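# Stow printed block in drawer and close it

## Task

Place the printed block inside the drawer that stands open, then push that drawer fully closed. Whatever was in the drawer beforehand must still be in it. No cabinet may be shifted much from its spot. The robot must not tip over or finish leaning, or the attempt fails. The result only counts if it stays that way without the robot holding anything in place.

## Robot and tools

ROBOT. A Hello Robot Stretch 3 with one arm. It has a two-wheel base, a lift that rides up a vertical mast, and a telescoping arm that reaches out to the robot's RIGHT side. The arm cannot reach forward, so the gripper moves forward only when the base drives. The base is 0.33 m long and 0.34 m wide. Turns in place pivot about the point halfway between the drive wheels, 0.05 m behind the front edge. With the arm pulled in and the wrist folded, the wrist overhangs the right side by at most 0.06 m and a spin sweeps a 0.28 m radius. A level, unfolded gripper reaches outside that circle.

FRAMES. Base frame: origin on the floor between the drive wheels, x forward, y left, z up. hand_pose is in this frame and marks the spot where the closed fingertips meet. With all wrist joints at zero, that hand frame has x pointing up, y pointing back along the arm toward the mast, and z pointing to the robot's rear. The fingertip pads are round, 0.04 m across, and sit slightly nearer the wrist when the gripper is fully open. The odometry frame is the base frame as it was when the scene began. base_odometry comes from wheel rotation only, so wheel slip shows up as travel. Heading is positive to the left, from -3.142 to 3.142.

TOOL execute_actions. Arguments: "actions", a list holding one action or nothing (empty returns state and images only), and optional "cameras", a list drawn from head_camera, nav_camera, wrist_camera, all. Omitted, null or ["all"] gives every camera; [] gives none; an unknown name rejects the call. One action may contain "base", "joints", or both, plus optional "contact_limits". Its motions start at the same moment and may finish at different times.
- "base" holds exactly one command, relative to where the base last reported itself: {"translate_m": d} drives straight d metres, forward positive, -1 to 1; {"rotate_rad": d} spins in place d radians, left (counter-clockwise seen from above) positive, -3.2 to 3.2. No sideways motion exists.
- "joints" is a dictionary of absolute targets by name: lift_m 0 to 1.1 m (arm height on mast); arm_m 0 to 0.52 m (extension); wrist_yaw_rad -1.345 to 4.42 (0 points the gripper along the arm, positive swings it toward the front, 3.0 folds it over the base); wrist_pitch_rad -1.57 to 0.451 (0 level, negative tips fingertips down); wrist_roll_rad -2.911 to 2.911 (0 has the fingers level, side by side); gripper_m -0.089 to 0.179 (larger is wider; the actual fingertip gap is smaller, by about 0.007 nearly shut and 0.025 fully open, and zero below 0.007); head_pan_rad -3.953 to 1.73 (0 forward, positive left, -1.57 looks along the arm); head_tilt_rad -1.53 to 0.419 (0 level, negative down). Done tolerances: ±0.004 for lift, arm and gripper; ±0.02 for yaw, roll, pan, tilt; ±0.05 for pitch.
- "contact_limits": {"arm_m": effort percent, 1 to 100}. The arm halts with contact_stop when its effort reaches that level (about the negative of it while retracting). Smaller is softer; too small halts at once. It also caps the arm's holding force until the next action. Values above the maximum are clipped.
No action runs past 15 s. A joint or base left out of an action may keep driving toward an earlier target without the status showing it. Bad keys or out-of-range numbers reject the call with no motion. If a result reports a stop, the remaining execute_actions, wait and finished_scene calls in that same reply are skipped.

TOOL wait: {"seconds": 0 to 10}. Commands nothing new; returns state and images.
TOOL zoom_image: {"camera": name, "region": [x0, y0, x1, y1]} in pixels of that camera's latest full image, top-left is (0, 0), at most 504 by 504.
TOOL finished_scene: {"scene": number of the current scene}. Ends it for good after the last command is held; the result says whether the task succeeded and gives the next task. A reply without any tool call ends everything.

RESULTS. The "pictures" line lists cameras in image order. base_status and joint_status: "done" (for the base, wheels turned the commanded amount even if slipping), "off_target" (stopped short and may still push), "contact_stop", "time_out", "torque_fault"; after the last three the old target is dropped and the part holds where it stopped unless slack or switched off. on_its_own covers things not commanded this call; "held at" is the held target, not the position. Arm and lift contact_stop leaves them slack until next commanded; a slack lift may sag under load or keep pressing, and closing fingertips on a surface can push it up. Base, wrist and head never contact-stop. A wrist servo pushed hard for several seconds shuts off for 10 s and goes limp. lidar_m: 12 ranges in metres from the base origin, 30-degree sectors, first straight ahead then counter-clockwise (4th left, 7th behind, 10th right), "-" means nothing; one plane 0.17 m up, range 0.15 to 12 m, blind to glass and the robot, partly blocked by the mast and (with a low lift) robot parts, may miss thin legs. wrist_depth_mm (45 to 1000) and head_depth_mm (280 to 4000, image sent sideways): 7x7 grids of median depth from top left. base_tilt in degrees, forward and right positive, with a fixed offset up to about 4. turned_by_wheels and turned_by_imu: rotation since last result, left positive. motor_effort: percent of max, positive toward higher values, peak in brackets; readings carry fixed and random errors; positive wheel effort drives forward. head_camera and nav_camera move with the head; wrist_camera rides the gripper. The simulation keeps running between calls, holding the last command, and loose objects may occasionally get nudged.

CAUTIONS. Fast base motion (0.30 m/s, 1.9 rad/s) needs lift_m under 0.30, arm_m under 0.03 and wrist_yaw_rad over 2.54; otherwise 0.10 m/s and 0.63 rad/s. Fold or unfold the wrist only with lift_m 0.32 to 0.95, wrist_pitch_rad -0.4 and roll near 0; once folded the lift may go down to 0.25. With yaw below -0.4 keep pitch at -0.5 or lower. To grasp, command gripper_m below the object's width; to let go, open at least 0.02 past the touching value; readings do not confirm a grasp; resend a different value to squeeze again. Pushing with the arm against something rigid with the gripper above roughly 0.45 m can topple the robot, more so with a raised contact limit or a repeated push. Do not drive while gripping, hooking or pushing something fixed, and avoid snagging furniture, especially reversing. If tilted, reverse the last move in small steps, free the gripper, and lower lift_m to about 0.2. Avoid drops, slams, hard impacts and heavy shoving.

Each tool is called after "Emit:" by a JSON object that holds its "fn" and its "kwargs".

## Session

Emit:
{"fn": "execute_actions", "kwargs": {"actions": [{"joints":{"head_tilt_rad":-0.4}}], "cameras": ["nav_camera"]}}

Emit:
{"fn": "execute_actions", "kwargs": {"actions": [{"joints":{"head_pan_rad":1.7}}], "cameras": ["nav_camera"]}}

Emit:
{"fn": "execute_actions", "kwargs": {"actions": [{"joints":{"head_pan_rad":-1.7}}], "cameras": ["nav_camera"]}}

Emit:
{"fn": "execute_actions", "kwargs": {"actions": [{"joints":{"head_pan_rad":-3.2}}], "cameras": ["nav_camera"]}}

Scene clock: 0.80 s.
base_odometry: x=+0.000 y=+0.000 heading=+0.000 (m, m, rad; odometry frame)
turned_by_wheels: +0.000 (rad since the last result)
turned_by_imu: +0.000 (rad since the last result)
base_tilt: forward=+1.1 right=-0.4 (deg)
lidar_m: 2.30 2.14 1.93 1.37 1.37 2.12 2.03 2.08 2.02 1.32 1.36 2.61
head_depth_mm: 2353 2521 2638 2905 2461 1837 1474 / 2345 2514 2661 2906 2450 1827 1466 / 2344 2523 2601 2906 2415 1800 1453 / 2353 2484 2619 2845 2364 1811 1453 / 2324 2483 2640 2825 2372 1794 1438 / 2327 2455 2639 2842 2351 1774 1436 / 2304 2448 2591 2547 2242 1782 1432
base_status: not commanded
joint_positions: lift_m=+0.544 arm_m=+0.001 wrist_yaw_rad=+2.855 wrist_pitch_rad=-0.417 wrist_roll_rad=-0.013 gripper_m=+0.037 head_pan_rad=-0.003 head_tilt_rad=-0.395
joint_status: all done
motor_effort: left_wheel=+0(0) right_wheel=+0(0) lift_m=+25(24) arm_m=+0(0) wrist_yaw_rad=-1(0) wrist_pitch_rad=+4(4) wrist_roll_rad=-1(0) gripper_m=+1(0) head_pan_rad=+0(0) head_tilt_rad=-2(33) (%)
hand_pose: x=+0.0423 y=+0.0693 z=+0.5573 quat_wxyz=(+0.244, +0.701, +0.048, +0.668) (m; base frame)
wrist_depth_mm: - - - - - - - / - - - - - - - / - - - - - - - / - - - - - - - / 998 - - - - - - / 831 - 833 839 865 856 835 / 712 682 690 720 700 727 723
pictures: nav_camera (sideways: a quarter turn counterclockwise sets it upright)
Images, in order (width x height): nav_camera 672x504.

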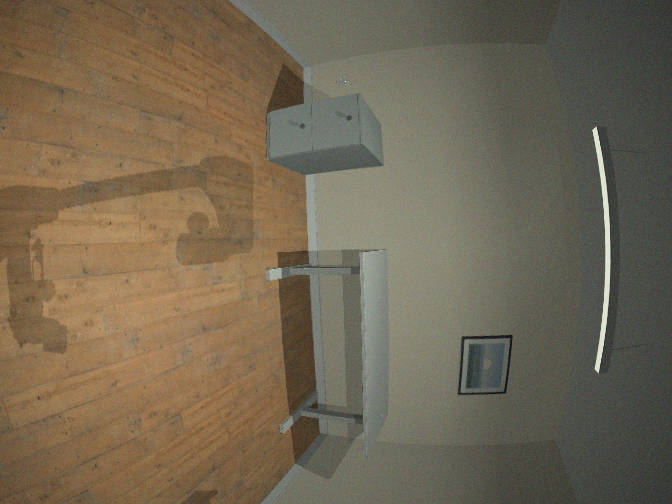

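Scene clock: 2.23 s.
base_odometry: x=+0.000 y=+0.000 heading=+0.000 (m, m, rad; odometry frame)
turned_by_wheels: +0.000 (rad since the last result)
turned_by_imu: +0.000 (rad since the last result)
base_tilt: forward=+1.1 right=-0.3 (deg)
lidar_m: 2.30 2.14 1.93 1.37 1.37 2.12 2.03 2.07 2.01 1.32 1.36 2.62
head_depth_mm: 1547 1644 1746 1858 2014 1841 1481 / 1557 1649 1767 1893 2023 1826 1457 / 1574 1656 1783 1901 2044 1815 1453 / 1579 1676 1791 1917 2088 1802 1449 / 1581 1696 1751 1687 1824 1700 1444 / 1607 1700 1463 1403 1518 1634 1443 / 1621 1727 1439 1418 1531 1646 1469
base_status: not commanded
joint_positions: lift_m=+0.544 arm_m=+0.001 wrist_yaw_rad=+2.855 wrist_pitch_rad=-0.417 wrist_roll_rad=-0.013 gripper_m=+0.037 head_pan_rad=+1.693 head_tilt_rad=-0.395
joint_status: all done
motor_effort: left_wheel=+0(0) right_wheel=+0(0) lift_m=+25(25) arm_m=+1(0) wrist_yaw_rad=+0(0) wrist_pitch_rad=+4(4) wrist_roll_rad=+0(0) gripper_m=+0(0) head_pan_rad=+4(40) head_tilt_rad=-3(3) (%)
hand_pose: x=+0.0423 y=+0.0693 z=+0.5573 quat_wxyz=(+0.244, +0.701, +0.048, +0.668) (m; base frame)
wrist_depth_mm: - - - - - - - / - - - - - - - / - - - - - - - / - - - - - - - / 984 - - - - - - / 822 - 830 838 849 841 860 / 698 690 693 726 694 711 721
pictures: nav_camera (sideways: a quarter turn counterclockwise sets it upright)
Images, in order (width x height): nav_camera 672x504.

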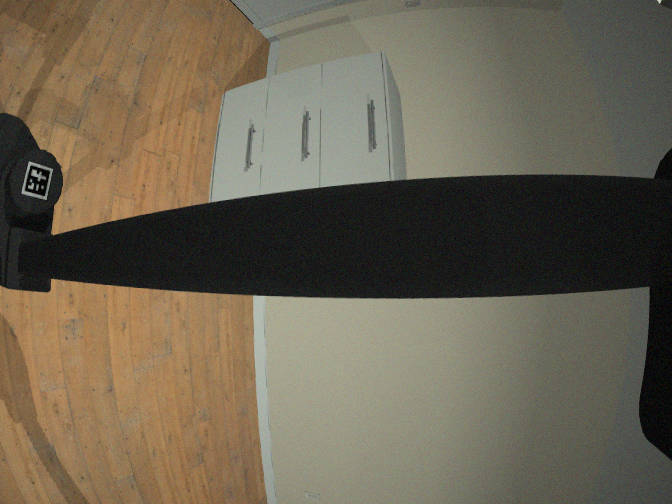

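Scene clock: 4.43 s.
base_odometry: x=+0.000 y=+0.000 heading=+0.000 (m, m, rad; odometry frame)
turned_by_wheels: +0.000 (rad since the last result)
turned_by_imu: +0.001 (rad since the last result)
base_tilt: forward=+1.1 right=-0.2 (deg)
lidar_m: 2.30 2.15 1.94 1.37 1.37 2.13 2.03 2.08 2.02 1.32 1.36 2.61
head_depth_mm: 1746 1858 1992 2164 2281 1847 1477 / 1712 1818 1957 2112 2226 1829 1471 / 1687 1797 1912 2092 2201 1819 1471 / 1652 1762 1888 2010 2177 1809 1456 / 1625 1737 1858 1985 2131 1805 1441 / 1606 1708 1828 1929 2066 1669 1435 / 1587 1685 1796 1761 1381 1524 1429
base_status: not commanded
joint_positions: lift_m=+0.544 arm_m=+0.001 wrist_yaw_rad=+2.855 wrist_pitch_rad=-0.417 wrist_roll_rad=-0.013 gripper_m=+0.037 head_pan_rad=-1.693 head_tilt_rad=-0.395
joint_status: all done
motor_effort: left_wheel=+0(0) right_wheel=+0(0) lift_m=+25(25) arm_m=+0(0) wrist_yaw_rad=+0(0) wrist_pitch_rad=+4(4) wrist_roll_rad=+0(0) gripper_m=+0(0) head_pan_rad=-4(42) head_tilt_rad=-3(2) (%)
hand_pose: x=+0.0423 y=+0.0693 z=+0.5573 quat_wxyz=(+0.244, +0.701, +0.048, +0.668) (m; base frame)
wrist_depth_mm: - - - - - - - / - - - - - - - / - - - - - - - / - - - - - - - / - - - - - - - / 838 - 860 831 842 849 834 / 702 690 686 722 672 698 729
pictures: nav_camera (sideways: a quarter turn counterclockwise sets it upright)
Images, in order (width x height): nav_camera 672x504.

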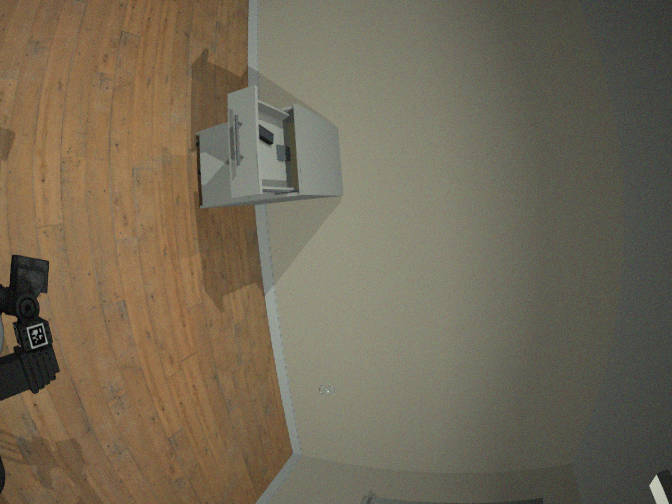

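Scene clock: 5.77 s.
base_odometry: x=+0.000 y=+0.000 heading=+0.000 (m, m, rad; odometry frame)
turned_by_wheels: +0.000 (rad since the last result)
turned_by_imu: +0.000 (rad since the last result)
base_tilt: forward=+1.1 right=-0.4 (deg)
lidar_m: 2.30 2.14 1.94 1.37 1.38 2.12 2.03 2.08 2.01 1.32 1.35 2.62
head_depth_mm: 1772 1905 2017 2187 2324 1836 1482 / 1779 1895 2032 2140 2299 1830 1466 / 1746 1872 2004 2155 2275 1831 1461 / 1738 1859 1977 2129 2246 1805 1455 / 1710 1831 1971 2093 2224 1804 1445 / 1715 1814 1942 2095 2207 1802 1440 / 1701 1802 1926 2076 2179 1782 1439
base_status: not commanded
joint_positions: lift_m=+0.544 arm_m=+0.001 wrist_yaw_rad=+2.855 wrist_pitch_rad=-0.417 wrist_roll_rad=-0.013 gripper_m=+0.037 head_pan_rad=-3.193 head_tilt_rad=-0.395
joint_status: all done
motor_effort: left_wheel=+0(0) right_wheel=-1(0) lift_m=+25(25) arm_m=+0(0) wrist_yaw_rad=+0(0) wrist_pitch_rad=+4(4) wrist_roll_rad=+0(0) gripper_m=+0(0) head_pan_rad=-4(42) head_tilt_rad=-3(3) (%)
hand_pose: x=+0.0423 y=+0.0693 z=+0.5573 quat_wxyz=(+0.244, +0.701, +0.048, +0.668) (m; base frame)
wrist_depth_mm: - - - - - - - / - - - - - - - / - - - - - - - / - - - - - - - / - - - - - - - / 825 - 840 854 856 843 828 / 696 677 696 720 705 714 711
pictures: nav_camera (sideways: a quarter turn counterclockwise sets it upright)
Images, in order (width x height): nav_camera 672x504.

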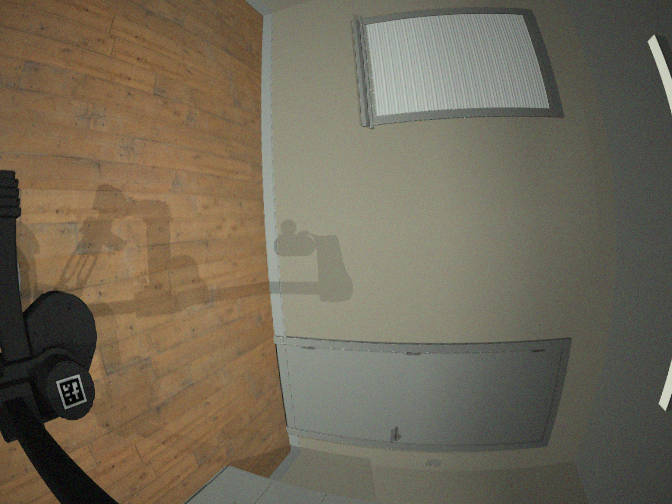

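Block likely at table's far right. Head toward it.

Emit:
{"fn": "execute_actions", "kwargs": {"actions": [{"base":{"rotate_rad":-0.5},"joints":{"head_pan_rad":0,"lift_m":0.28}}], "cameras": []}}

Emit:
{"fn": "execute_actions", "kwargs": {"actions": [{"base":{"translate_m":1.0}}], "cameras": ["head_camera","nav_camera"]}}

Scene clock: 11.33 s.
base_odometry: x=+0.000 y=+0.000 heading=-0.500 (m, m, rad; odometry frame)
turned_by_wheels: -0.500 (rad since the last result)
turned_by_imu: -0.487 (rad since the last result)
base_tilt: forward=+1.1 right=-0.3 (deg)
lidar_m: 2.67 2.30 2.14 1.92 1.37 1.39 2.11 2.02 2.10 2.00 1.32 1.36
head_depth_mm: 2160 2265 2364 2425 2398 1840 1472 / 2442 2531 2643 2765 2441 1832 1467 / 2737 2889 3026 3142 2428 1805 1451 / 2738 2898 2972 3200 2376 1794 1450 / 2587 2761 2805 3068 2375 1798 1452 / 2415 2615 2702 2965 2357 1789 1433 / 2316 2449 2572 2793 2353 1775 1437
base_status: done
joint_positions: lift_m=+0.281 arm_m=+0.001 wrist_yaw_rad=+2.855 wrist_pitch_rad=-0.417 wrist_roll_rad=-0.013 gripper_m=+0.037 head_pan_rad=-0.007 head_tilt_rad=-0.395
joint_status: all done
motor_effort: left_wheel=+3(7) right_wheel=-2(5) lift_m=+13(23) arm_m=+0(0) wrist_yaw_rad=+0(0) wrist_pitch_rad=+4(4) wrist_roll_rad=+0(0) gripper_m=+0(0) head_pan_rad=+4(41) head_tilt_rad=-3(4) (%)
hand_pose: x=+0.0423 y=+0.0693 z=+0.2936 quat_wxyz=(+0.244, +0.701, +0.048, +0.668) (m; base frame)
wrist_depth_mm: - - - - - - - / - - - - - - - / - - - - - - - / - 730 771 762 769 776 758 / 596 - 622 624 616 610 614 / 497 - 519 505 516 510 513 / 445 - - 439 424 433 435
pictures: none
No camera images: the call's "cameras" was empty. Leave "cameras" out to get every camera's image.

Scene clock: 16.43 s.
base_odometry: x=+0.878 y=-0.479 heading=-0.500 (m, m, rad; odometry frame)
turned_by_wheels: +0.000 (rad since the last result)
turned_by_imu: +0.002 (rad since the last result)
base_tilt: forward=+1.1 right=-0.3 (deg)
lidar_m: 1.68 1.48 1.70 1.68 2.36 2.17 2.60 2.87 2.03 0.88 1.19 1.46
head_depth_mm: 1604 1660 1712 1788 1854 1825 1471 / 1793 1849 1945 2003 2106 1807 1460 / 1959 2072 2184 2183 2287 1807 1451 / 1885 1987 2140 1604 2109 1794 1448 / 1763 1905 2002 1594 2248 1785 1458 / 1663 1789 1905 1572 2161 1789 1433 / 1584 1684 1791 1553 2051 1780 1432
base_status: done
joint_positions: lift_m=+0.281 arm_m=+0.001 wrist_yaw_rad=+2.855 wrist_pitch_rad=-0.417 wrist_roll_rad=-0.013 gripper_m=+0.037 head_pan_rad=-0.007 head_tilt_rad=-0.396
joint_status: not commanded
motor_effort: left_wheel=+3(12) right_wheel=-2(5) lift_m=+13(12) arm_m=+0(0) wrist_yaw_rad=+0(1) wrist_pitch_rad=+5(4) wrist_roll_rad=+0(0) gripper_m=+0(1) head_pan_rad=+4(4) head_tilt_rad=-3(3) (%)
hand_pose: x=+0.0423 y=+0.0693 z=+0.2935 quat_wxyz=(+0.244, +0.701, +0.048, +0.668) (m; base frame)
wrist_depth_mm: - - - - - - - / - - - - - - - / - - - - - - - / - 781 774 763 787 761 781 / 619 - 624 635 611 609 627 / 503 - 508 513 512 506 513 / 446 - - 446 426 435 433
pictures: head_camera (sideways: a quarter turn clockwise sets it upright), nav_camera (sideways: a quarter turn counterclockwise sets it upright)
Images, in order (width x height): head_camera 896x504, nav_camera 672x504.

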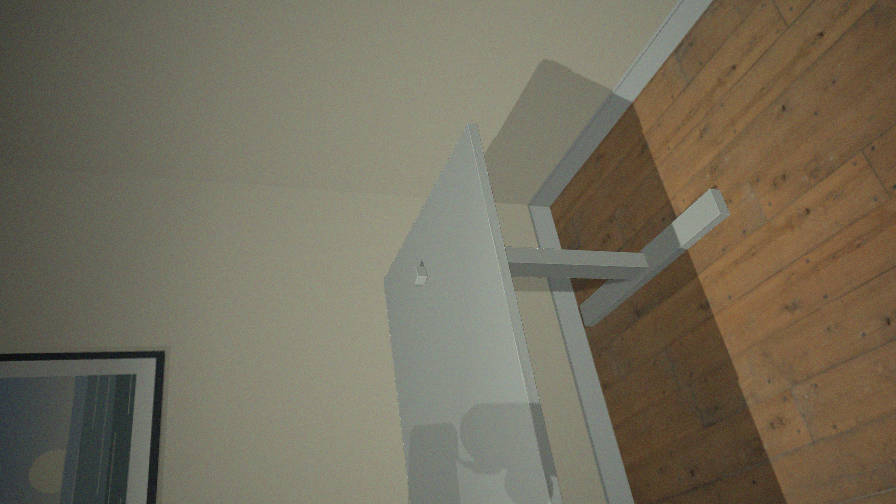

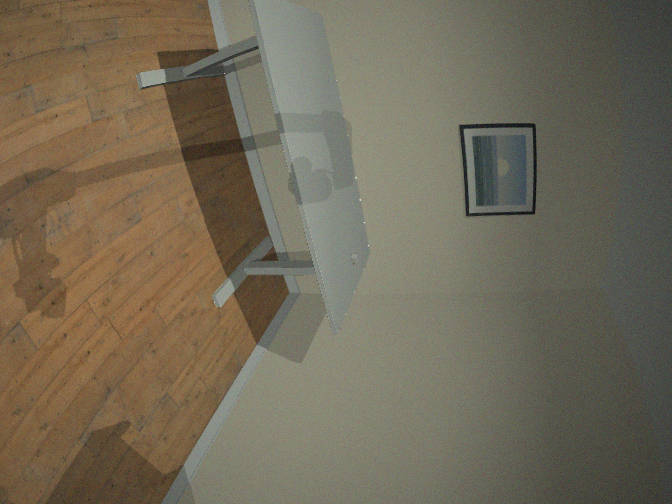

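Emit:
{"fn": "execute_actions", "kwargs": {"actions": [{"base":{"rotate_rad":-0.27}}], "cameras": []}}

Emit:
{"fn": "execute_actions", "kwargs": {"actions": [{"base":{"translate_m":1.0}}], "cameras": []}}

Emit:
{"fn": "execute_actions", "kwargs": {"actions": [{"base":{"rotate_rad":2.3},"joints":{"head_pan_rad":-1.57,"head_tilt_rad":-0.7}}], "cameras": []}}

Emit:
{"fn": "execute_actions", "kwargs": {"actions": [{"joints":{"lift_m":0.82}}], "cameras": []}}

Emit:
{"fn": "execute_actions", "kwargs": {"actions": [{"joints":{"wrist_yaw_rad":0,"gripper_m":0.15,"arm_m":0.2}}]}}

Scene clock: 23.03 s.
base_odometry: x=+0.878 y=-0.479 heading=-0.770 (m, m, rad; odometry frame)
turned_by_wheels: -0.270 (rad since the last result)
turned_by_imu: -0.262 (rad since the last result)
base_tilt: forward=+1.1 right=-0.3 (deg)
lidar_m: 1.62 1.71 1.48 1.68 2.35 2.34 2.17 2.87 2.87 0.95 0.88 1.41
head_depth_mm: 1315 1368 1428 1498 1572 1650 1473 / 1416 1475 1544 1633 1743 1766 1471 / 1520 1606 1690 1791 1913 1805 1459 / 1661 1757 1865 1993 2120 1804 1443 / 1823 1938 2073 2182 2277 1781 1443 / 1926 2045 2188 1670 2246 1784 1441 / 1802 1881 2012 1557 2140 1769 1437
base_status: done
joint_positions: lift_m=+0.281 arm_m=+0.001 wrist_yaw_rad=+2.855 wrist_pitch_rad=-0.417 wrist_roll_rad=-0.013 gripper_m=+0.037 head_pan_rad=-0.007 head_tilt_rad=-0.396
joint_status: not commanded
motor_effort: left_wheel=+3(11) right_wheel=-2(7) lift_m=+13(13) arm_m=+1(1) wrist_yaw_rad=-1(1) wrist_pitch_rad=+4(4) wrist_roll_rad=+0(0) gripper_m=+0(1) head_pan_rad=+3(3) head_tilt_rad=-2(2) (%)
hand_pose: x=+0.0423 y=+0.0693 z=+0.2935 quat_wxyz=(+0.244, +0.701, +0.048, +0.668) (m; base frame)
wrist_depth_mm: - - - - - - - / - - - - - - - / - - - - - - - / - 775 758 771 759 774 774 / 612 - 625 616 605 610 624 / 506 - 520 509 528 504 504 / 446 - - 431 423 431 431
pictures: none
No camera images: the call's "cameras" was empty. Leave "cameras" out to get every camera's image.

Scene clock: 28.13 s.
base_odometry: x=+1.596 y=-1.175 heading=-0.770 (m, m, rad; odometry frame)
turned_by_wheels: +0.000 (rad since the last result)
turned_by_imu: +0.002 (rad since the last result)
base_tilt: forward=+1.0 right=-0.3 (deg)
lidar_m: 0.81 0.76 1.20 1.28 2.13 3.04 3.15 3.54 1.01 0.82 0.70 0.70
head_depth_mm: 631 659 690 723 763 807 855 / 679 714 749 786 837 886 944 / 733 775 818 868 924 986 1057 / 801 848 899 960 1025 1112 1201 / 880 935 999 1077 1162 1266 1336 / 972 1044 1132 1225 1340 1489 645 / 1085 1157 1235 1326 1422 1474 642
base_status: done
joint_positions: lift_m=+0.281 arm_m=+0.001 wrist_yaw_rad=+2.855 wrist_pitch_rad=-0.417 wrist_roll_rad=-0.013 gripper_m=+0.037 head_pan_rad=-0.007 head_tilt_rad=-0.396
joint_status: not commanded
motor_effort: left_wheel=+2(14) right_wheel=-2(5) lift_m=+13(13) arm_m=+0(0) wrist_yaw_rad=+0(0) wrist_pitch_rad=+4(4) wrist_roll_rad=+0(0) gripper_m=+0(0) head_pan_rad=+3(4) head_tilt_rad=-3(2) (%)
hand_pose: x=+0.0423 y=+0.0693 z=+0.2935 quat_wxyz=(+0.244, +0.701, +0.048, +0.668) (m; base frame)
wrist_depth_mm: - - - - - 990 828 / - - - - - - 878 / - - - - - 977 952 / - 775 766 759 771 731 762 / 611 - 623 612 603 593 605 / 498 - 512 511 516 500 496 / 438 - - 436 418 437 435
pictures: none
No camera images: the call's "cameras" was empty. Leave "cameras" out to get every camera's image.

Scene clock: 30.73 s.
base_odometry: x=+1.596 y=-1.175 heading=+1.530 (m, m, rad; odometry frame)
turned_by_wheels: +2.300 (rad since the last result)
turned_by_imu: +2.241 (rad since the last result)
base_tilt: forward=+1.2 right=-0.3 (deg)
lidar_m: 1.96 3.09 3.33 1.01 1.02 0.75 0.70 0.71 0.91 0.76 1.22 1.29
head_depth_mm: 1033 1159 1313 1501 757 1327 1219 / 1030 1151 1274 931 748 1314 1209 / 1022 1136 1216 928 743 1278 1185 / 1011 1126 1209 921 742 1313 1203 / 1003 1122 1191 915 738 1293 1196 / 998 1110 1195 907 732 658 1194 / 986 1098 1174 902 727 658 1184
base_status: done
joint_positions: lift_m=+0.281 arm_m=+0.001 wrist_yaw_rad=+2.855 wrist_pitch_rad=-0.417 wrist_roll_rad=-0.013 gripper_m=+0.037 head_pan_rad=-1.563 head_tilt_rad=-0.692
joint_status: all done
motor_effort: left_wheel=-2(9) right_wheel=+1(8) lift_m=+13(13) arm_m=+0(0) wrist_yaw_rad=+0(1) wrist_pitch_rad=+4(4) wrist_roll_rad=+0(0) gripper_m=+1(1) head_pan_rad=-4(43) head_tilt_rad=-4(30) (%)
hand_pose: x=+0.0423 y=+0.0693 z=+0.2935 quat_wxyz=(+0.244, +0.701, +0.048, +0.668) (m; base frame)
wrist_depth_mm: - 978 - - - - - / - 938 - - - - - / - 947 - - - - - / - 788 771 777 788 764 791 / 607 - 622 628 623 620 614 / 503 - 507 508 516 512 507 / 440 - - 433 421 439 438
pictures: none
No camera images: the call's "cameras" was empty. Leave "cameras" out to get every camera's image.

Scene clock: 36.47 s.
base_odometry: x=+1.596 y=-1.175 heading=+1.530 (m, m, rad; odometry frame)
turned_by_wheels: +0.000 (rad since the last result)
turned_by_imu: +0.001 (rad since the last result)
base_tilt: forward=+1.1 right=-0.4 (deg)
lidar_m: 1.96 3.10 3.31 1.01 1.02 0.75 0.70 0.71 0.91 0.76 1.22 1.29
head_depth_mm: 1036 1160 1307 1516 755 1325 - / 1028 1146 1279 934 748 1327 - / 1021 1132 1219 928 746 1289 1250 / 1009 1125 1205 919 741 1313 - / 1005 1120 1194 915 736 662 - / 997 1110 1187 908 733 658 1218 / 987 1100 1174 904 727 657 1190
base_status: not commanded
joint_positions: lift_m=+0.819 arm_m=+0.001 wrist_yaw_rad=+2.855 wrist_pitch_rad=-0.417 wrist_roll_rad=-0.013 gripper_m=+0.037 head_pan_rad=-1.563 head_tilt_rad=-0.692
joint_status: all done
motor_effort: left_wheel=-2(2) right_wheel=+1(1) lift_m=+36(39) arm_m=+0(0) wrist_yaw_rad=-1(0) wrist_pitch_rad=+4(4) wrist_roll_rad=+0(0) gripper_m=+0(0) head_pan_rad=-4(4) head_tilt_rad=-5(5) (%)
hand_pose: x=+0.0423 y=+0.0693 z=+0.8323 quat_wxyz=(+0.244, +0.701, +0.048, +0.668) (m; base frame)
wrist_depth_mm: - - - - - - - / - - - - - - - / - - - - - - - / - - - - - - - / - - - - - - - / - - - - - - - / - 958 967 - 992 - -
pictures: none
No camera images: the call's "cameras" was empty. Leave "cameras" out to get every camera's image.

Scene clock: 39.17 s.
base_odometry: x=+1.596 y=-1.175 heading=+1.530 (m, m, rad; odometry frame)
turned_by_wheels: +0.000 (rad since the last result)
turned_by_imu: +0.001 (rad since the last result)
base_tilt: forward=+1.1 right=-0.4 (deg)
lidar_m: 1.96 3.09 3.29 1.01 1.02 0.75 0.70 0.71 0.91 0.76 1.22 1.29
head_depth_mm: 1037 1157 1313 1513 - - - / 1028 1147 1276 1004 - 1346 1212 / 1015 1134 1215 997 - 1301 1187 / 1013 1124 1204 957 717 1305 1206 / 1004 1118 1199 930 735 664 1202 / 994 1109 1189 909 730 659 1197 / 984 1099 1175 902 727 654 1195
base_status: not commanded
joint_positions: lift_m=+0.819 arm_m=+0.200 wrist_yaw_rad=+0.003 wrist_pitch_rad=-0.417 wrist_roll_rad=-0.013 gripper_m=+0.150 head_pan_rad=-1.563 head_tilt_rad=-0.692
joint_status: all done
motor_effort: left_wheel=-2(2) right_wheel=+2(1) lift_m=+36(36) arm_m=+2(1) wrist_yaw_rad=-3(3) wrist_pitch_rad=+4(4) wrist_roll_rad=+1(0) gripper_m=+0(82) head_pan_rad=-4(4) head_tilt_rad=-4(4) (%)
hand_pose: x=-0.0208 y=-0.5692 z=+0.8323 quat_wxyz=(+0.697, +0.149, -0.687, -0.145) (m; base frame)
wrist_depth_mm: 642 661 674 696 696 711 663 / 685 707 728 736 751 795 671 / 565 555 567 576 574 858 671 / 417 422 427 414 428 864 675 / 337 339 336 339 346 361 674 / 282 - 282 283 285 - 609 / 246 234 241 242 242 236 244
pictures: head_camera (sideways: a quarter turn clockwise sets it upright), nav_camera (sideways: a quarter turn counterclockwise sets it upright), wrist_camera
Images, in order (width x height): head_camera 896x504, nav_camera 672x504, wrist_camera 644x364.

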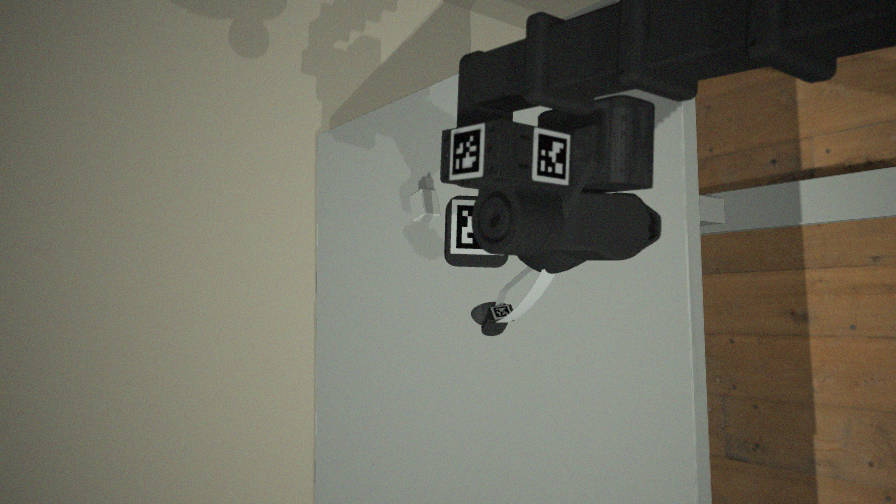

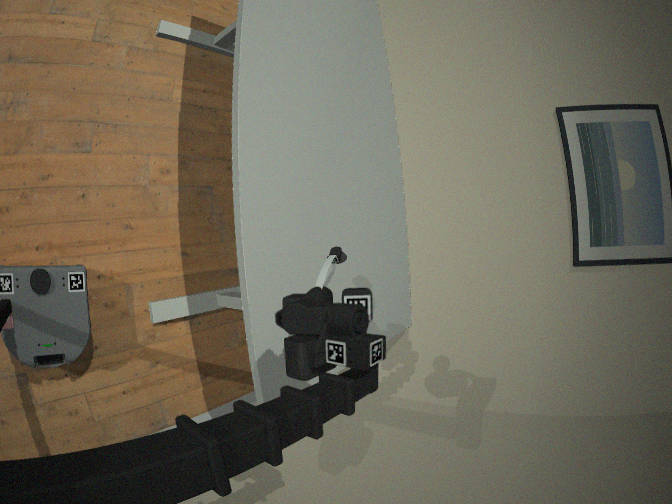

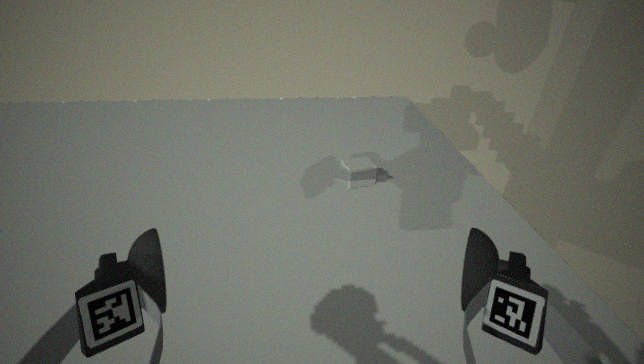

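Emit:
{"fn": "execute_actions", "kwargs": {"actions": [{"base":{"translate_m":-0.05},"joints":{"lift_m":0.74,"arm_m":0.42}}], "cameras": ["wrist_camera"]}}

Scene clock: 43.93 s.
base_odometry: x=+1.594 y=-1.225 heading=+1.530 (m, m, rad; odometry frame)
turned_by_wheels: +0.000 (rad since the last result)
turned_by_imu: +0.001 (rad since the last result)
base_tilt: forward=+1.2 right=-0.4 (deg)
lidar_m: 2.01 3.15 3.38 1.00 1.01 0.70 0.65 0.67 0.85 0.75 1.22 1.33
head_depth_mm: 1039 1162 1314 1488 1534 1422 - / 1034 1147 1305 1485 - 1341 1189 / 1022 1146 1227 - 745 1311 1206 / 1015 1135 1213 920 739 1268 1196 / 1007 1121 1205 912 738 1300 1198 / 999 1116 1189 906 731 1299 1196 / 990 1102 1176 900 728 656 1189
base_status: done
joint_positions: lift_m=+0.741 arm_m=+0.420 wrist_yaw_rad=+0.002 wrist_pitch_rad=-0.417 wrist_roll_rad=-0.013 gripper_m=+0.150 head_pan_rad=-1.563 head_tilt_rad=-0.692
joint_status: all done
motor_effort: left_wheel=-2(8) right_wheel=+2(3) lift_m=+12(34) arm_m=+3(1) wrist_yaw_rad=-1(2) wrist_pitch_rad=+4(4) wrist_roll_rad=+0(0) gripper_m=+0(0) head_pan_rad=-4(4) head_tilt_rad=-6(4) (%)
hand_pose: x=-0.0211 y=-0.7892 z=+0.7536 quat_wxyz=(+0.697, +0.148, -0.687, -0.145) (m; base frame)
wrist_depth_mm: 458 469 480 487 510 516 528 / 491 496 509 518 545 560 565 / 368 366 375 374 379 626 587 / 275 276 279 279 284 296 596 / 219 220 223 188 224 230 573 / 185 - 184 179 186 - 187 / - 153 158 159 158 155 160
pictures: wrist_camera
Images, in order (width x height): wrist_camera 644x364.

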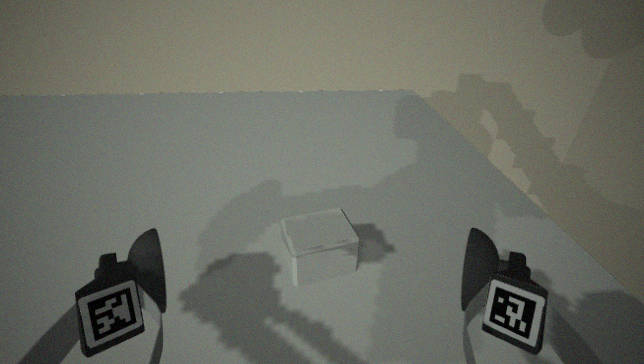

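Emit:
{"fn": "execute_actions", "kwargs": {"actions": [{"joints":{"lift_m":0.73,"arm_m":0.445}}], "cameras": []}}

Emit:
{"fn": "execute_actions", "kwargs": {"actions": [{"joints":{"gripper_m":0.0}}], "cameras": []}}

Emit:
{"fn": "execute_actions", "kwargs": {"actions": [{"base":{"translate_m":0.7},"joints":{"lift_m":0.85,"arm_m":0}}], "cameras": ["wrist_camera"]}}

Emit:
{"fn": "execute_actions", "kwargs": {"actions": [{"base":{"rotate_rad":-1.5}}], "cameras": []}}

Emit:
{"fn": "execute_actions", "kwargs": {"actions": [{"base":{"translate_m":-1.0},"joints":{"head_tilt_rad":-0.9,"wrist_pitch_rad":-1.2}}], "cameras": []}}

Emit:
{"fn": "execute_actions", "kwargs": {"actions": [{"base":{"translate_m":-0.25},"joints":{"arm_m":0.35}}]}}

Scene clock: 49.07 s.
base_odometry: x=+1.594 y=-1.225 heading=+1.530 (m, m, rad; odometry frame)
turned_by_wheels: +0.000 (rad since the last result)
turned_by_imu: +0.001 (rad since the last result)
base_tilt: forward=+1.1 right=-0.4 (deg)
lidar_m: 2.01 3.13 3.38 1.00 1.01 0.70 0.65 0.67 0.85 0.76 1.23 1.33
head_depth_mm: 1040 1168 1319 1490 1521 1412 - / 1031 1155 1298 1475 - 1351 1185 / 1019 1143 1231 - 747 1307 1209 / 1015 1131 1214 889 739 1278 1199 / 1007 1129 1204 913 735 1296 1201 / 1004 1122 1190 909 731 1297 1191 / 995 1104 1187 905 730 656 1189
base_status: not commanded
joint_positions: lift_m=+0.731 arm_m=+0.445 wrist_yaw_rad=+0.002 wrist_pitch_rad=-0.417 wrist_roll_rad=-0.013 gripper_m=+0.150 head_pan_rad=-1.563 head_tilt_rad=-0.692
joint_status: all done
motor_effort: left_wheel=-2(2) right_wheel=+2(1) lift_m=+12(14) arm_m=+2(1) wrist_yaw_rad=-2(1) wrist_pitch_rad=+4(4) wrist_roll_rad=+0(0) gripper_m=+0(0) head_pan_rad=-3(4) head_tilt_rad=-5(3) (%)
hand_pose: x=-0.0211 y=-0.8142 z=+0.7436 quat_wxyz=(+0.697, +0.148, -0.687, -0.145) (m; base frame)
wrist_depth_mm: 435 444 462 471 486 500 511 / 460 470 486 498 515 541 539 / 345 343 343 351 354 587 577 / 255 258 259 262 263 264 598 / 204 206 208 165 209 215 554 / 173 - 172 153 173 - 173 / - 143 147 147 149 145 149
pictures: none
No camera images: the call's "cameras" was empty. Leave "cameras" out to get every camera's image.

Scene clock: 51.07 s.
base_odometry: x=+1.594 y=-1.225 heading=+1.530 (m, m, rad; odometry frame)
turned_by_wheels: +0.000 (rad since the last result)
turned_by_imu: +0.001 (rad since the last result)
base_tilt: forward=+1.1 right=-0.4 (deg)
lidar_m: 2.01 3.15 3.39 1.00 1.01 0.70 0.65 0.66 0.85 0.76 1.23 1.32
head_depth_mm: 1036 1160 1320 1488 1525 1408 - / 1029 1153 1303 1477 - 1344 1185 / 1018 1141 1228 - 744 1317 1207 / 1019 1130 1216 888 741 1277 1198 / 1007 1121 1203 912 735 1298 1193 / 996 1117 1189 908 732 1293 1194 / 998 1105 1177 900 728 656 1192
base_status: not commanded
joint_positions: lift_m=+0.731 arm_m=+0.445 wrist_yaw_rad=+0.002 wrist_pitch_rad=-0.413 wrist_roll_rad=-0.013 gripper_m=+0.001 head_pan_rad=-1.563 head_tilt_rad=-0.692
joint_status: all done
motor_effort: left_wheel=-2(2) right_wheel=+1(1) lift_m=+13(13) arm_m=+3(2) wrist_yaw_rad=-1(1) wrist_pitch_rad=+3(5) wrist_roll_rad=+0(0) gripper_m=-13(89) head_pan_rad=-3(4) head_tilt_rad=-5(5) (%)
hand_pose: x=-0.0211 y=-0.8148 z=+0.7445 quat_wxyz=(+0.697, +0.147, -0.687, -0.144) (m; base frame)
wrist_depth_mm: 437 443 454 464 482 497 513 / 464 471 489 495 508 538 547 / 348 351 351 353 361 584 585 / 259 258 262 264 268 268 599 / 207 208 216 168 212 212 550 / 172 172 - 151 179 175 176 / 147 147 144 150 145 150 150
pictures: none
No camera images: the call's "cameras" was empty. Leave "cameras" out to get every camera's image.

Scene clock: 59.53 s.
base_odometry: x=+1.622 y=-0.526 heading=+1.530 (m, m, rad; odometry frame)
turned_by_wheels: +0.000 (rad since the last result)
turned_by_imu: +0.001 (rad since the last result)
base_tilt: forward=+1.1 right=-0.4 (deg)
lidar_m: 1.33 2.46 2.69 3.63 1.31 1.38 1.34 1.07 1.05 1.14 0.80 1.35
head_depth_mm: 978 1095 1192 940 755 643 - / 975 1087 1177 936 748 640 - / 965 1080 1173 926 746 639 - / 954 1069 1164 920 741 - - / 951 1050 1151 915 738 617 1200 / 941 1048 1143 907 731 615 1195 / 937 1039 1126 900 728 611 1191
base_status: done
joint_positions: lift_m=+0.849 arm_m=+0.001 wrist_yaw_rad=+0.002 wrist_pitch_rad=-0.416 wrist_roll_rad=-0.013 gripper_m=+0.001 head_pan_rad=-1.563 head_tilt_rad=-0.692
joint_status: all done
joint sent to its limit — the command would take arm_m past its lower limit, so that joint was sent only as far as its limit.
motor_effort: left_wheel=-2(4) right_wheel=+1(6) lift_m=+37(37) arm_m=-2(2) wrist_yaw_rad=-2(1) wrist_pitch_rad=+4(4) wrist_roll_rad=+0(0) gripper_m=-13(14) head_pan_rad=-3(4) head_tilt_rad=-4(5) (%)
hand_pose: x=-0.0211 y=-0.3709 z=+0.8624 quat_wxyz=(+0.697, +0.148, -0.687, -0.145) (m; base frame)
wrist_depth_mm: 761 781 797 818 831 846 849 / 801 823 848 850 869 921 995 / 626 644 645 657 658 667 681 / 479 485 482 487 486 491 501 / 382 383 403 167 390 394 393 / 316 317 - 151 331 321 326 / 270 273 265 276 267 277 279
pictures: wrist_camera
Images, in order (width x height): wrist_camera 644x364.

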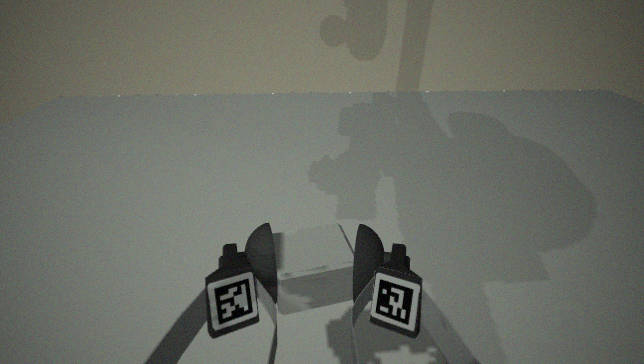

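Scene clock: 62.97 s.
base_odometry: x=+1.622 y=-0.526 heading=+0.030 (m, m, rad; odometry frame)
turned_by_wheels: -1.500 (rad since the last result)
turned_by_imu: -1.466 (rad since the last result)
base_tilt: forward=+1.1 right=-0.3 (deg)
lidar_m: 1.14 0.80 1.34 1.57 2.49 2.69 3.61 1.31 1.40 1.34 1.05 1.18
head_depth_mm: 1130 1265 1426 1646 1706 1457 - / 1132 1255 1417 1650 1681 1447 - / 1130 1260 1425 1645 1692 1405 - / 1133 1258 1419 1632 1671 - - / 1135 1266 1427 1634 1656 1388 1194 / 1135 1264 1423 1638 1656 1386 1192 / 1130 1263 1420 1641 1642 1349 1189
base_status: done
joint_positions: lift_m=+0.849 arm_m=+0.001 wrist_yaw_rad=+0.002 wrist_pitch_rad=-0.416 wrist_roll_rad=-0.013 gripper_m=+0.001 head_pan_rad=-1.563 head_tilt_rad=-0.692
joint_status: not commanded
motor_effort: left_wheel=+3(7) right_wheel=-2(5) lift_m=+36(37) arm_m=-2(1) wrist_yaw_rad=-1(1) wrist_pitch_rad=+4(4) wrist_roll_rad=+0(0) gripper_m=-14(13) head_pan_rad=-3(3) head_tilt_rad=-4(4) (%)
hand_pose: x=-0.0211 y=-0.3709 z=+0.8624 quat_wxyz=(+0.697, +0.148, -0.687, -0.145) (m; base frame)
wrist_depth_mm: 977 977 989 996 - 988 - / - - - - - - - / 647 - - - - - - / 501 - - - - - - / - - - 168 - - - / 889 - - 151 - - - / 941 - - - - - -
pictures: none
No camera images: the call's "cameras" was empty. Leave "cameras" out to get every camera's image.

Scene clock: 74.50 s.
base_odometry: x=+0.623 y=-0.556 heading=+0.030 (m, m, rad; odometry frame)
turned_by_wheels: +0.000 (rad since the last result)
turned_by_imu: +0.003 (rad since the last result)
base_tilt: forward=+1.2 right=-0.4 (deg)
lidar_m: 1.73 1.89 1.98 2.40 2.35 2.75 2.63 1.97 0.79 0.77 1.40 1.86
head_depth_mm: 1205 1270 1047 1013 901 - - / 1208 1263 1038 989 895 - - / 1205 1255 1036 999 832 - - / 1209 1396 1597 1632 1466 - 1099 / 1207 1384 1644 1672 1441 1255 1125 / 1210 1391 1637 1661 1430 1252 1124 / 1209 1395 1649 1652 1425 1252 1113
base_status: done
joint_positions: lift_m=+0.849 arm_m=+0.001 wrist_yaw_rad=+0.002 wrist_pitch_rad=-1.200 wrist_roll_rad=-0.013 gripper_m=+0.001 head_pan_rad=-1.563 head_tilt_rad=-0.888
joint_status: all done
motor_effort: left_wheel=+3(5) right_wheel=-2(6) lift_m=+37(36) arm_m=-2(2) wrist_yaw_rad=-1(1) wrist_pitch_rad=+0(5) wrist_roll_rad=+0(0) gripper_m=-13(14) head_pan_rad=-3(4) head_tilt_rad=-6(27) (%)
hand_pose: x=-0.0215 y=-0.2166 z=+0.7405 quat_wxyz=(+0.588, +0.403, -0.579, -0.397) (m; base frame)
wrist_depth_mm: - - - - 332 347 347 / 999 - - 1000 435 416 407 / 951 965 943 946 - 973 989 / 931 941 919 934 911 933 953 / 876 886 888 166 899 910 933 / 836 865 - 150 872 878 882 / 818 859 835 - - 853 862
pictures: none
No camera images: the call's "cameras" was empty. Leave "cameras" out to get every camera's image.

Scene clock: 78.47 s.
base_odometry: x=+0.373 y=-0.564 heading=+0.030 (m, m, rad; odometry frame)
turned_by_wheels: +0.000 (rad since the last result)
turned_by_imu: +0.001 (rad since the last result)
base_tilt: forward=+1.2 right=-0.3 (deg)
lidar_m: 1.97 2.08 2.50 2.40 2.10 2.49 2.39 1.97 0.80 0.77 1.41 1.90
head_depth_mm: 1203 1364 - - - 1273 1119 / 1207 - 1006 1004 837 1277 1138 / 1209 - 1004 1000 839 1272 1129 / 1214 1282 1026 952 807 1267 1131 / 1217 1225 1020 983 842 1256 1121 / 1217 1398 1599 1627 1354 1258 1122 / 1211 1400 1660 1656 1428 1248 1115
base_status: done
joint_positions: lift_m=+0.849 arm_m=+0.350 wrist_yaw_rad=+0.001 wrist_pitch_rad=-1.202 wrist_roll_rad=-0.013 gripper_m=+0.001 head_pan_rad=-1.563 head_tilt_rad=-0.889
joint_status: all done
motor_effort: left_wheel=+3(3) right_wheel=-2(6) lift_m=+36(36) arm_m=+2(3) wrist_yaw_rad=-1(1) wrist_pitch_rad=+1(1) wrist_roll_rad=+0(0) gripper_m=-13(14) head_pan_rad=-3(3) head_tilt_rad=-7(6) (%)
hand_pose: x=-0.0215 y=-0.5647 z=+0.7404 quat_wxyz=(+0.587, +0.403, -0.579, -0.397) (m; base frame)
wrist_depth_mm: - 299 301 304 305 306 - / - 973 420 421 420 986 - / 938 938 400 405 415 982 966 / 906 919 383 396 394 932 986 / 907 869 374 167 383 884 904 / 875 362 - 151 367 370 876 / 818 345 321 351 320 351 863
pictures: head_camera (sideways: a quarter turn clockwise sets it upright), nav_camera (sideways: a quarter turn counterclockwise sets it upright), wrist_camera
Images, in order (width x height): head_camera 896x504, nav_camera 672x504, wrist_camera 644x364.

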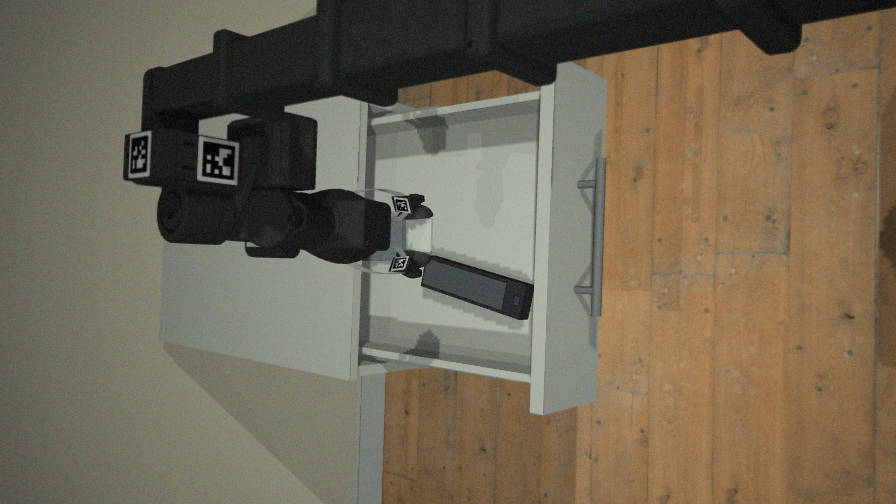

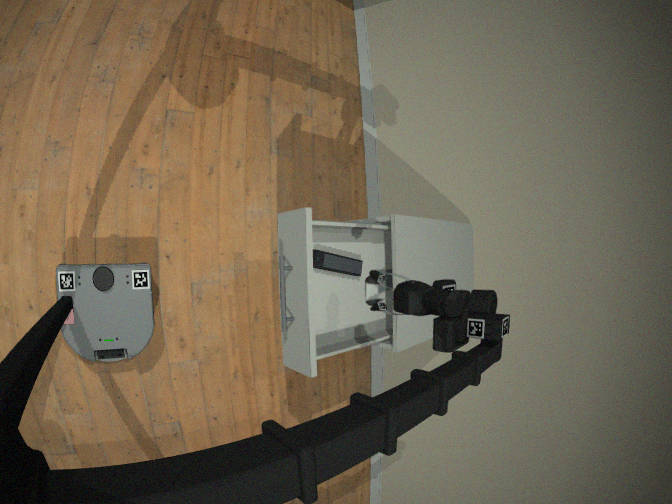

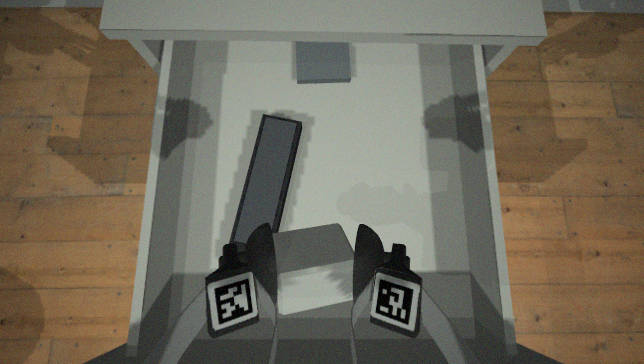

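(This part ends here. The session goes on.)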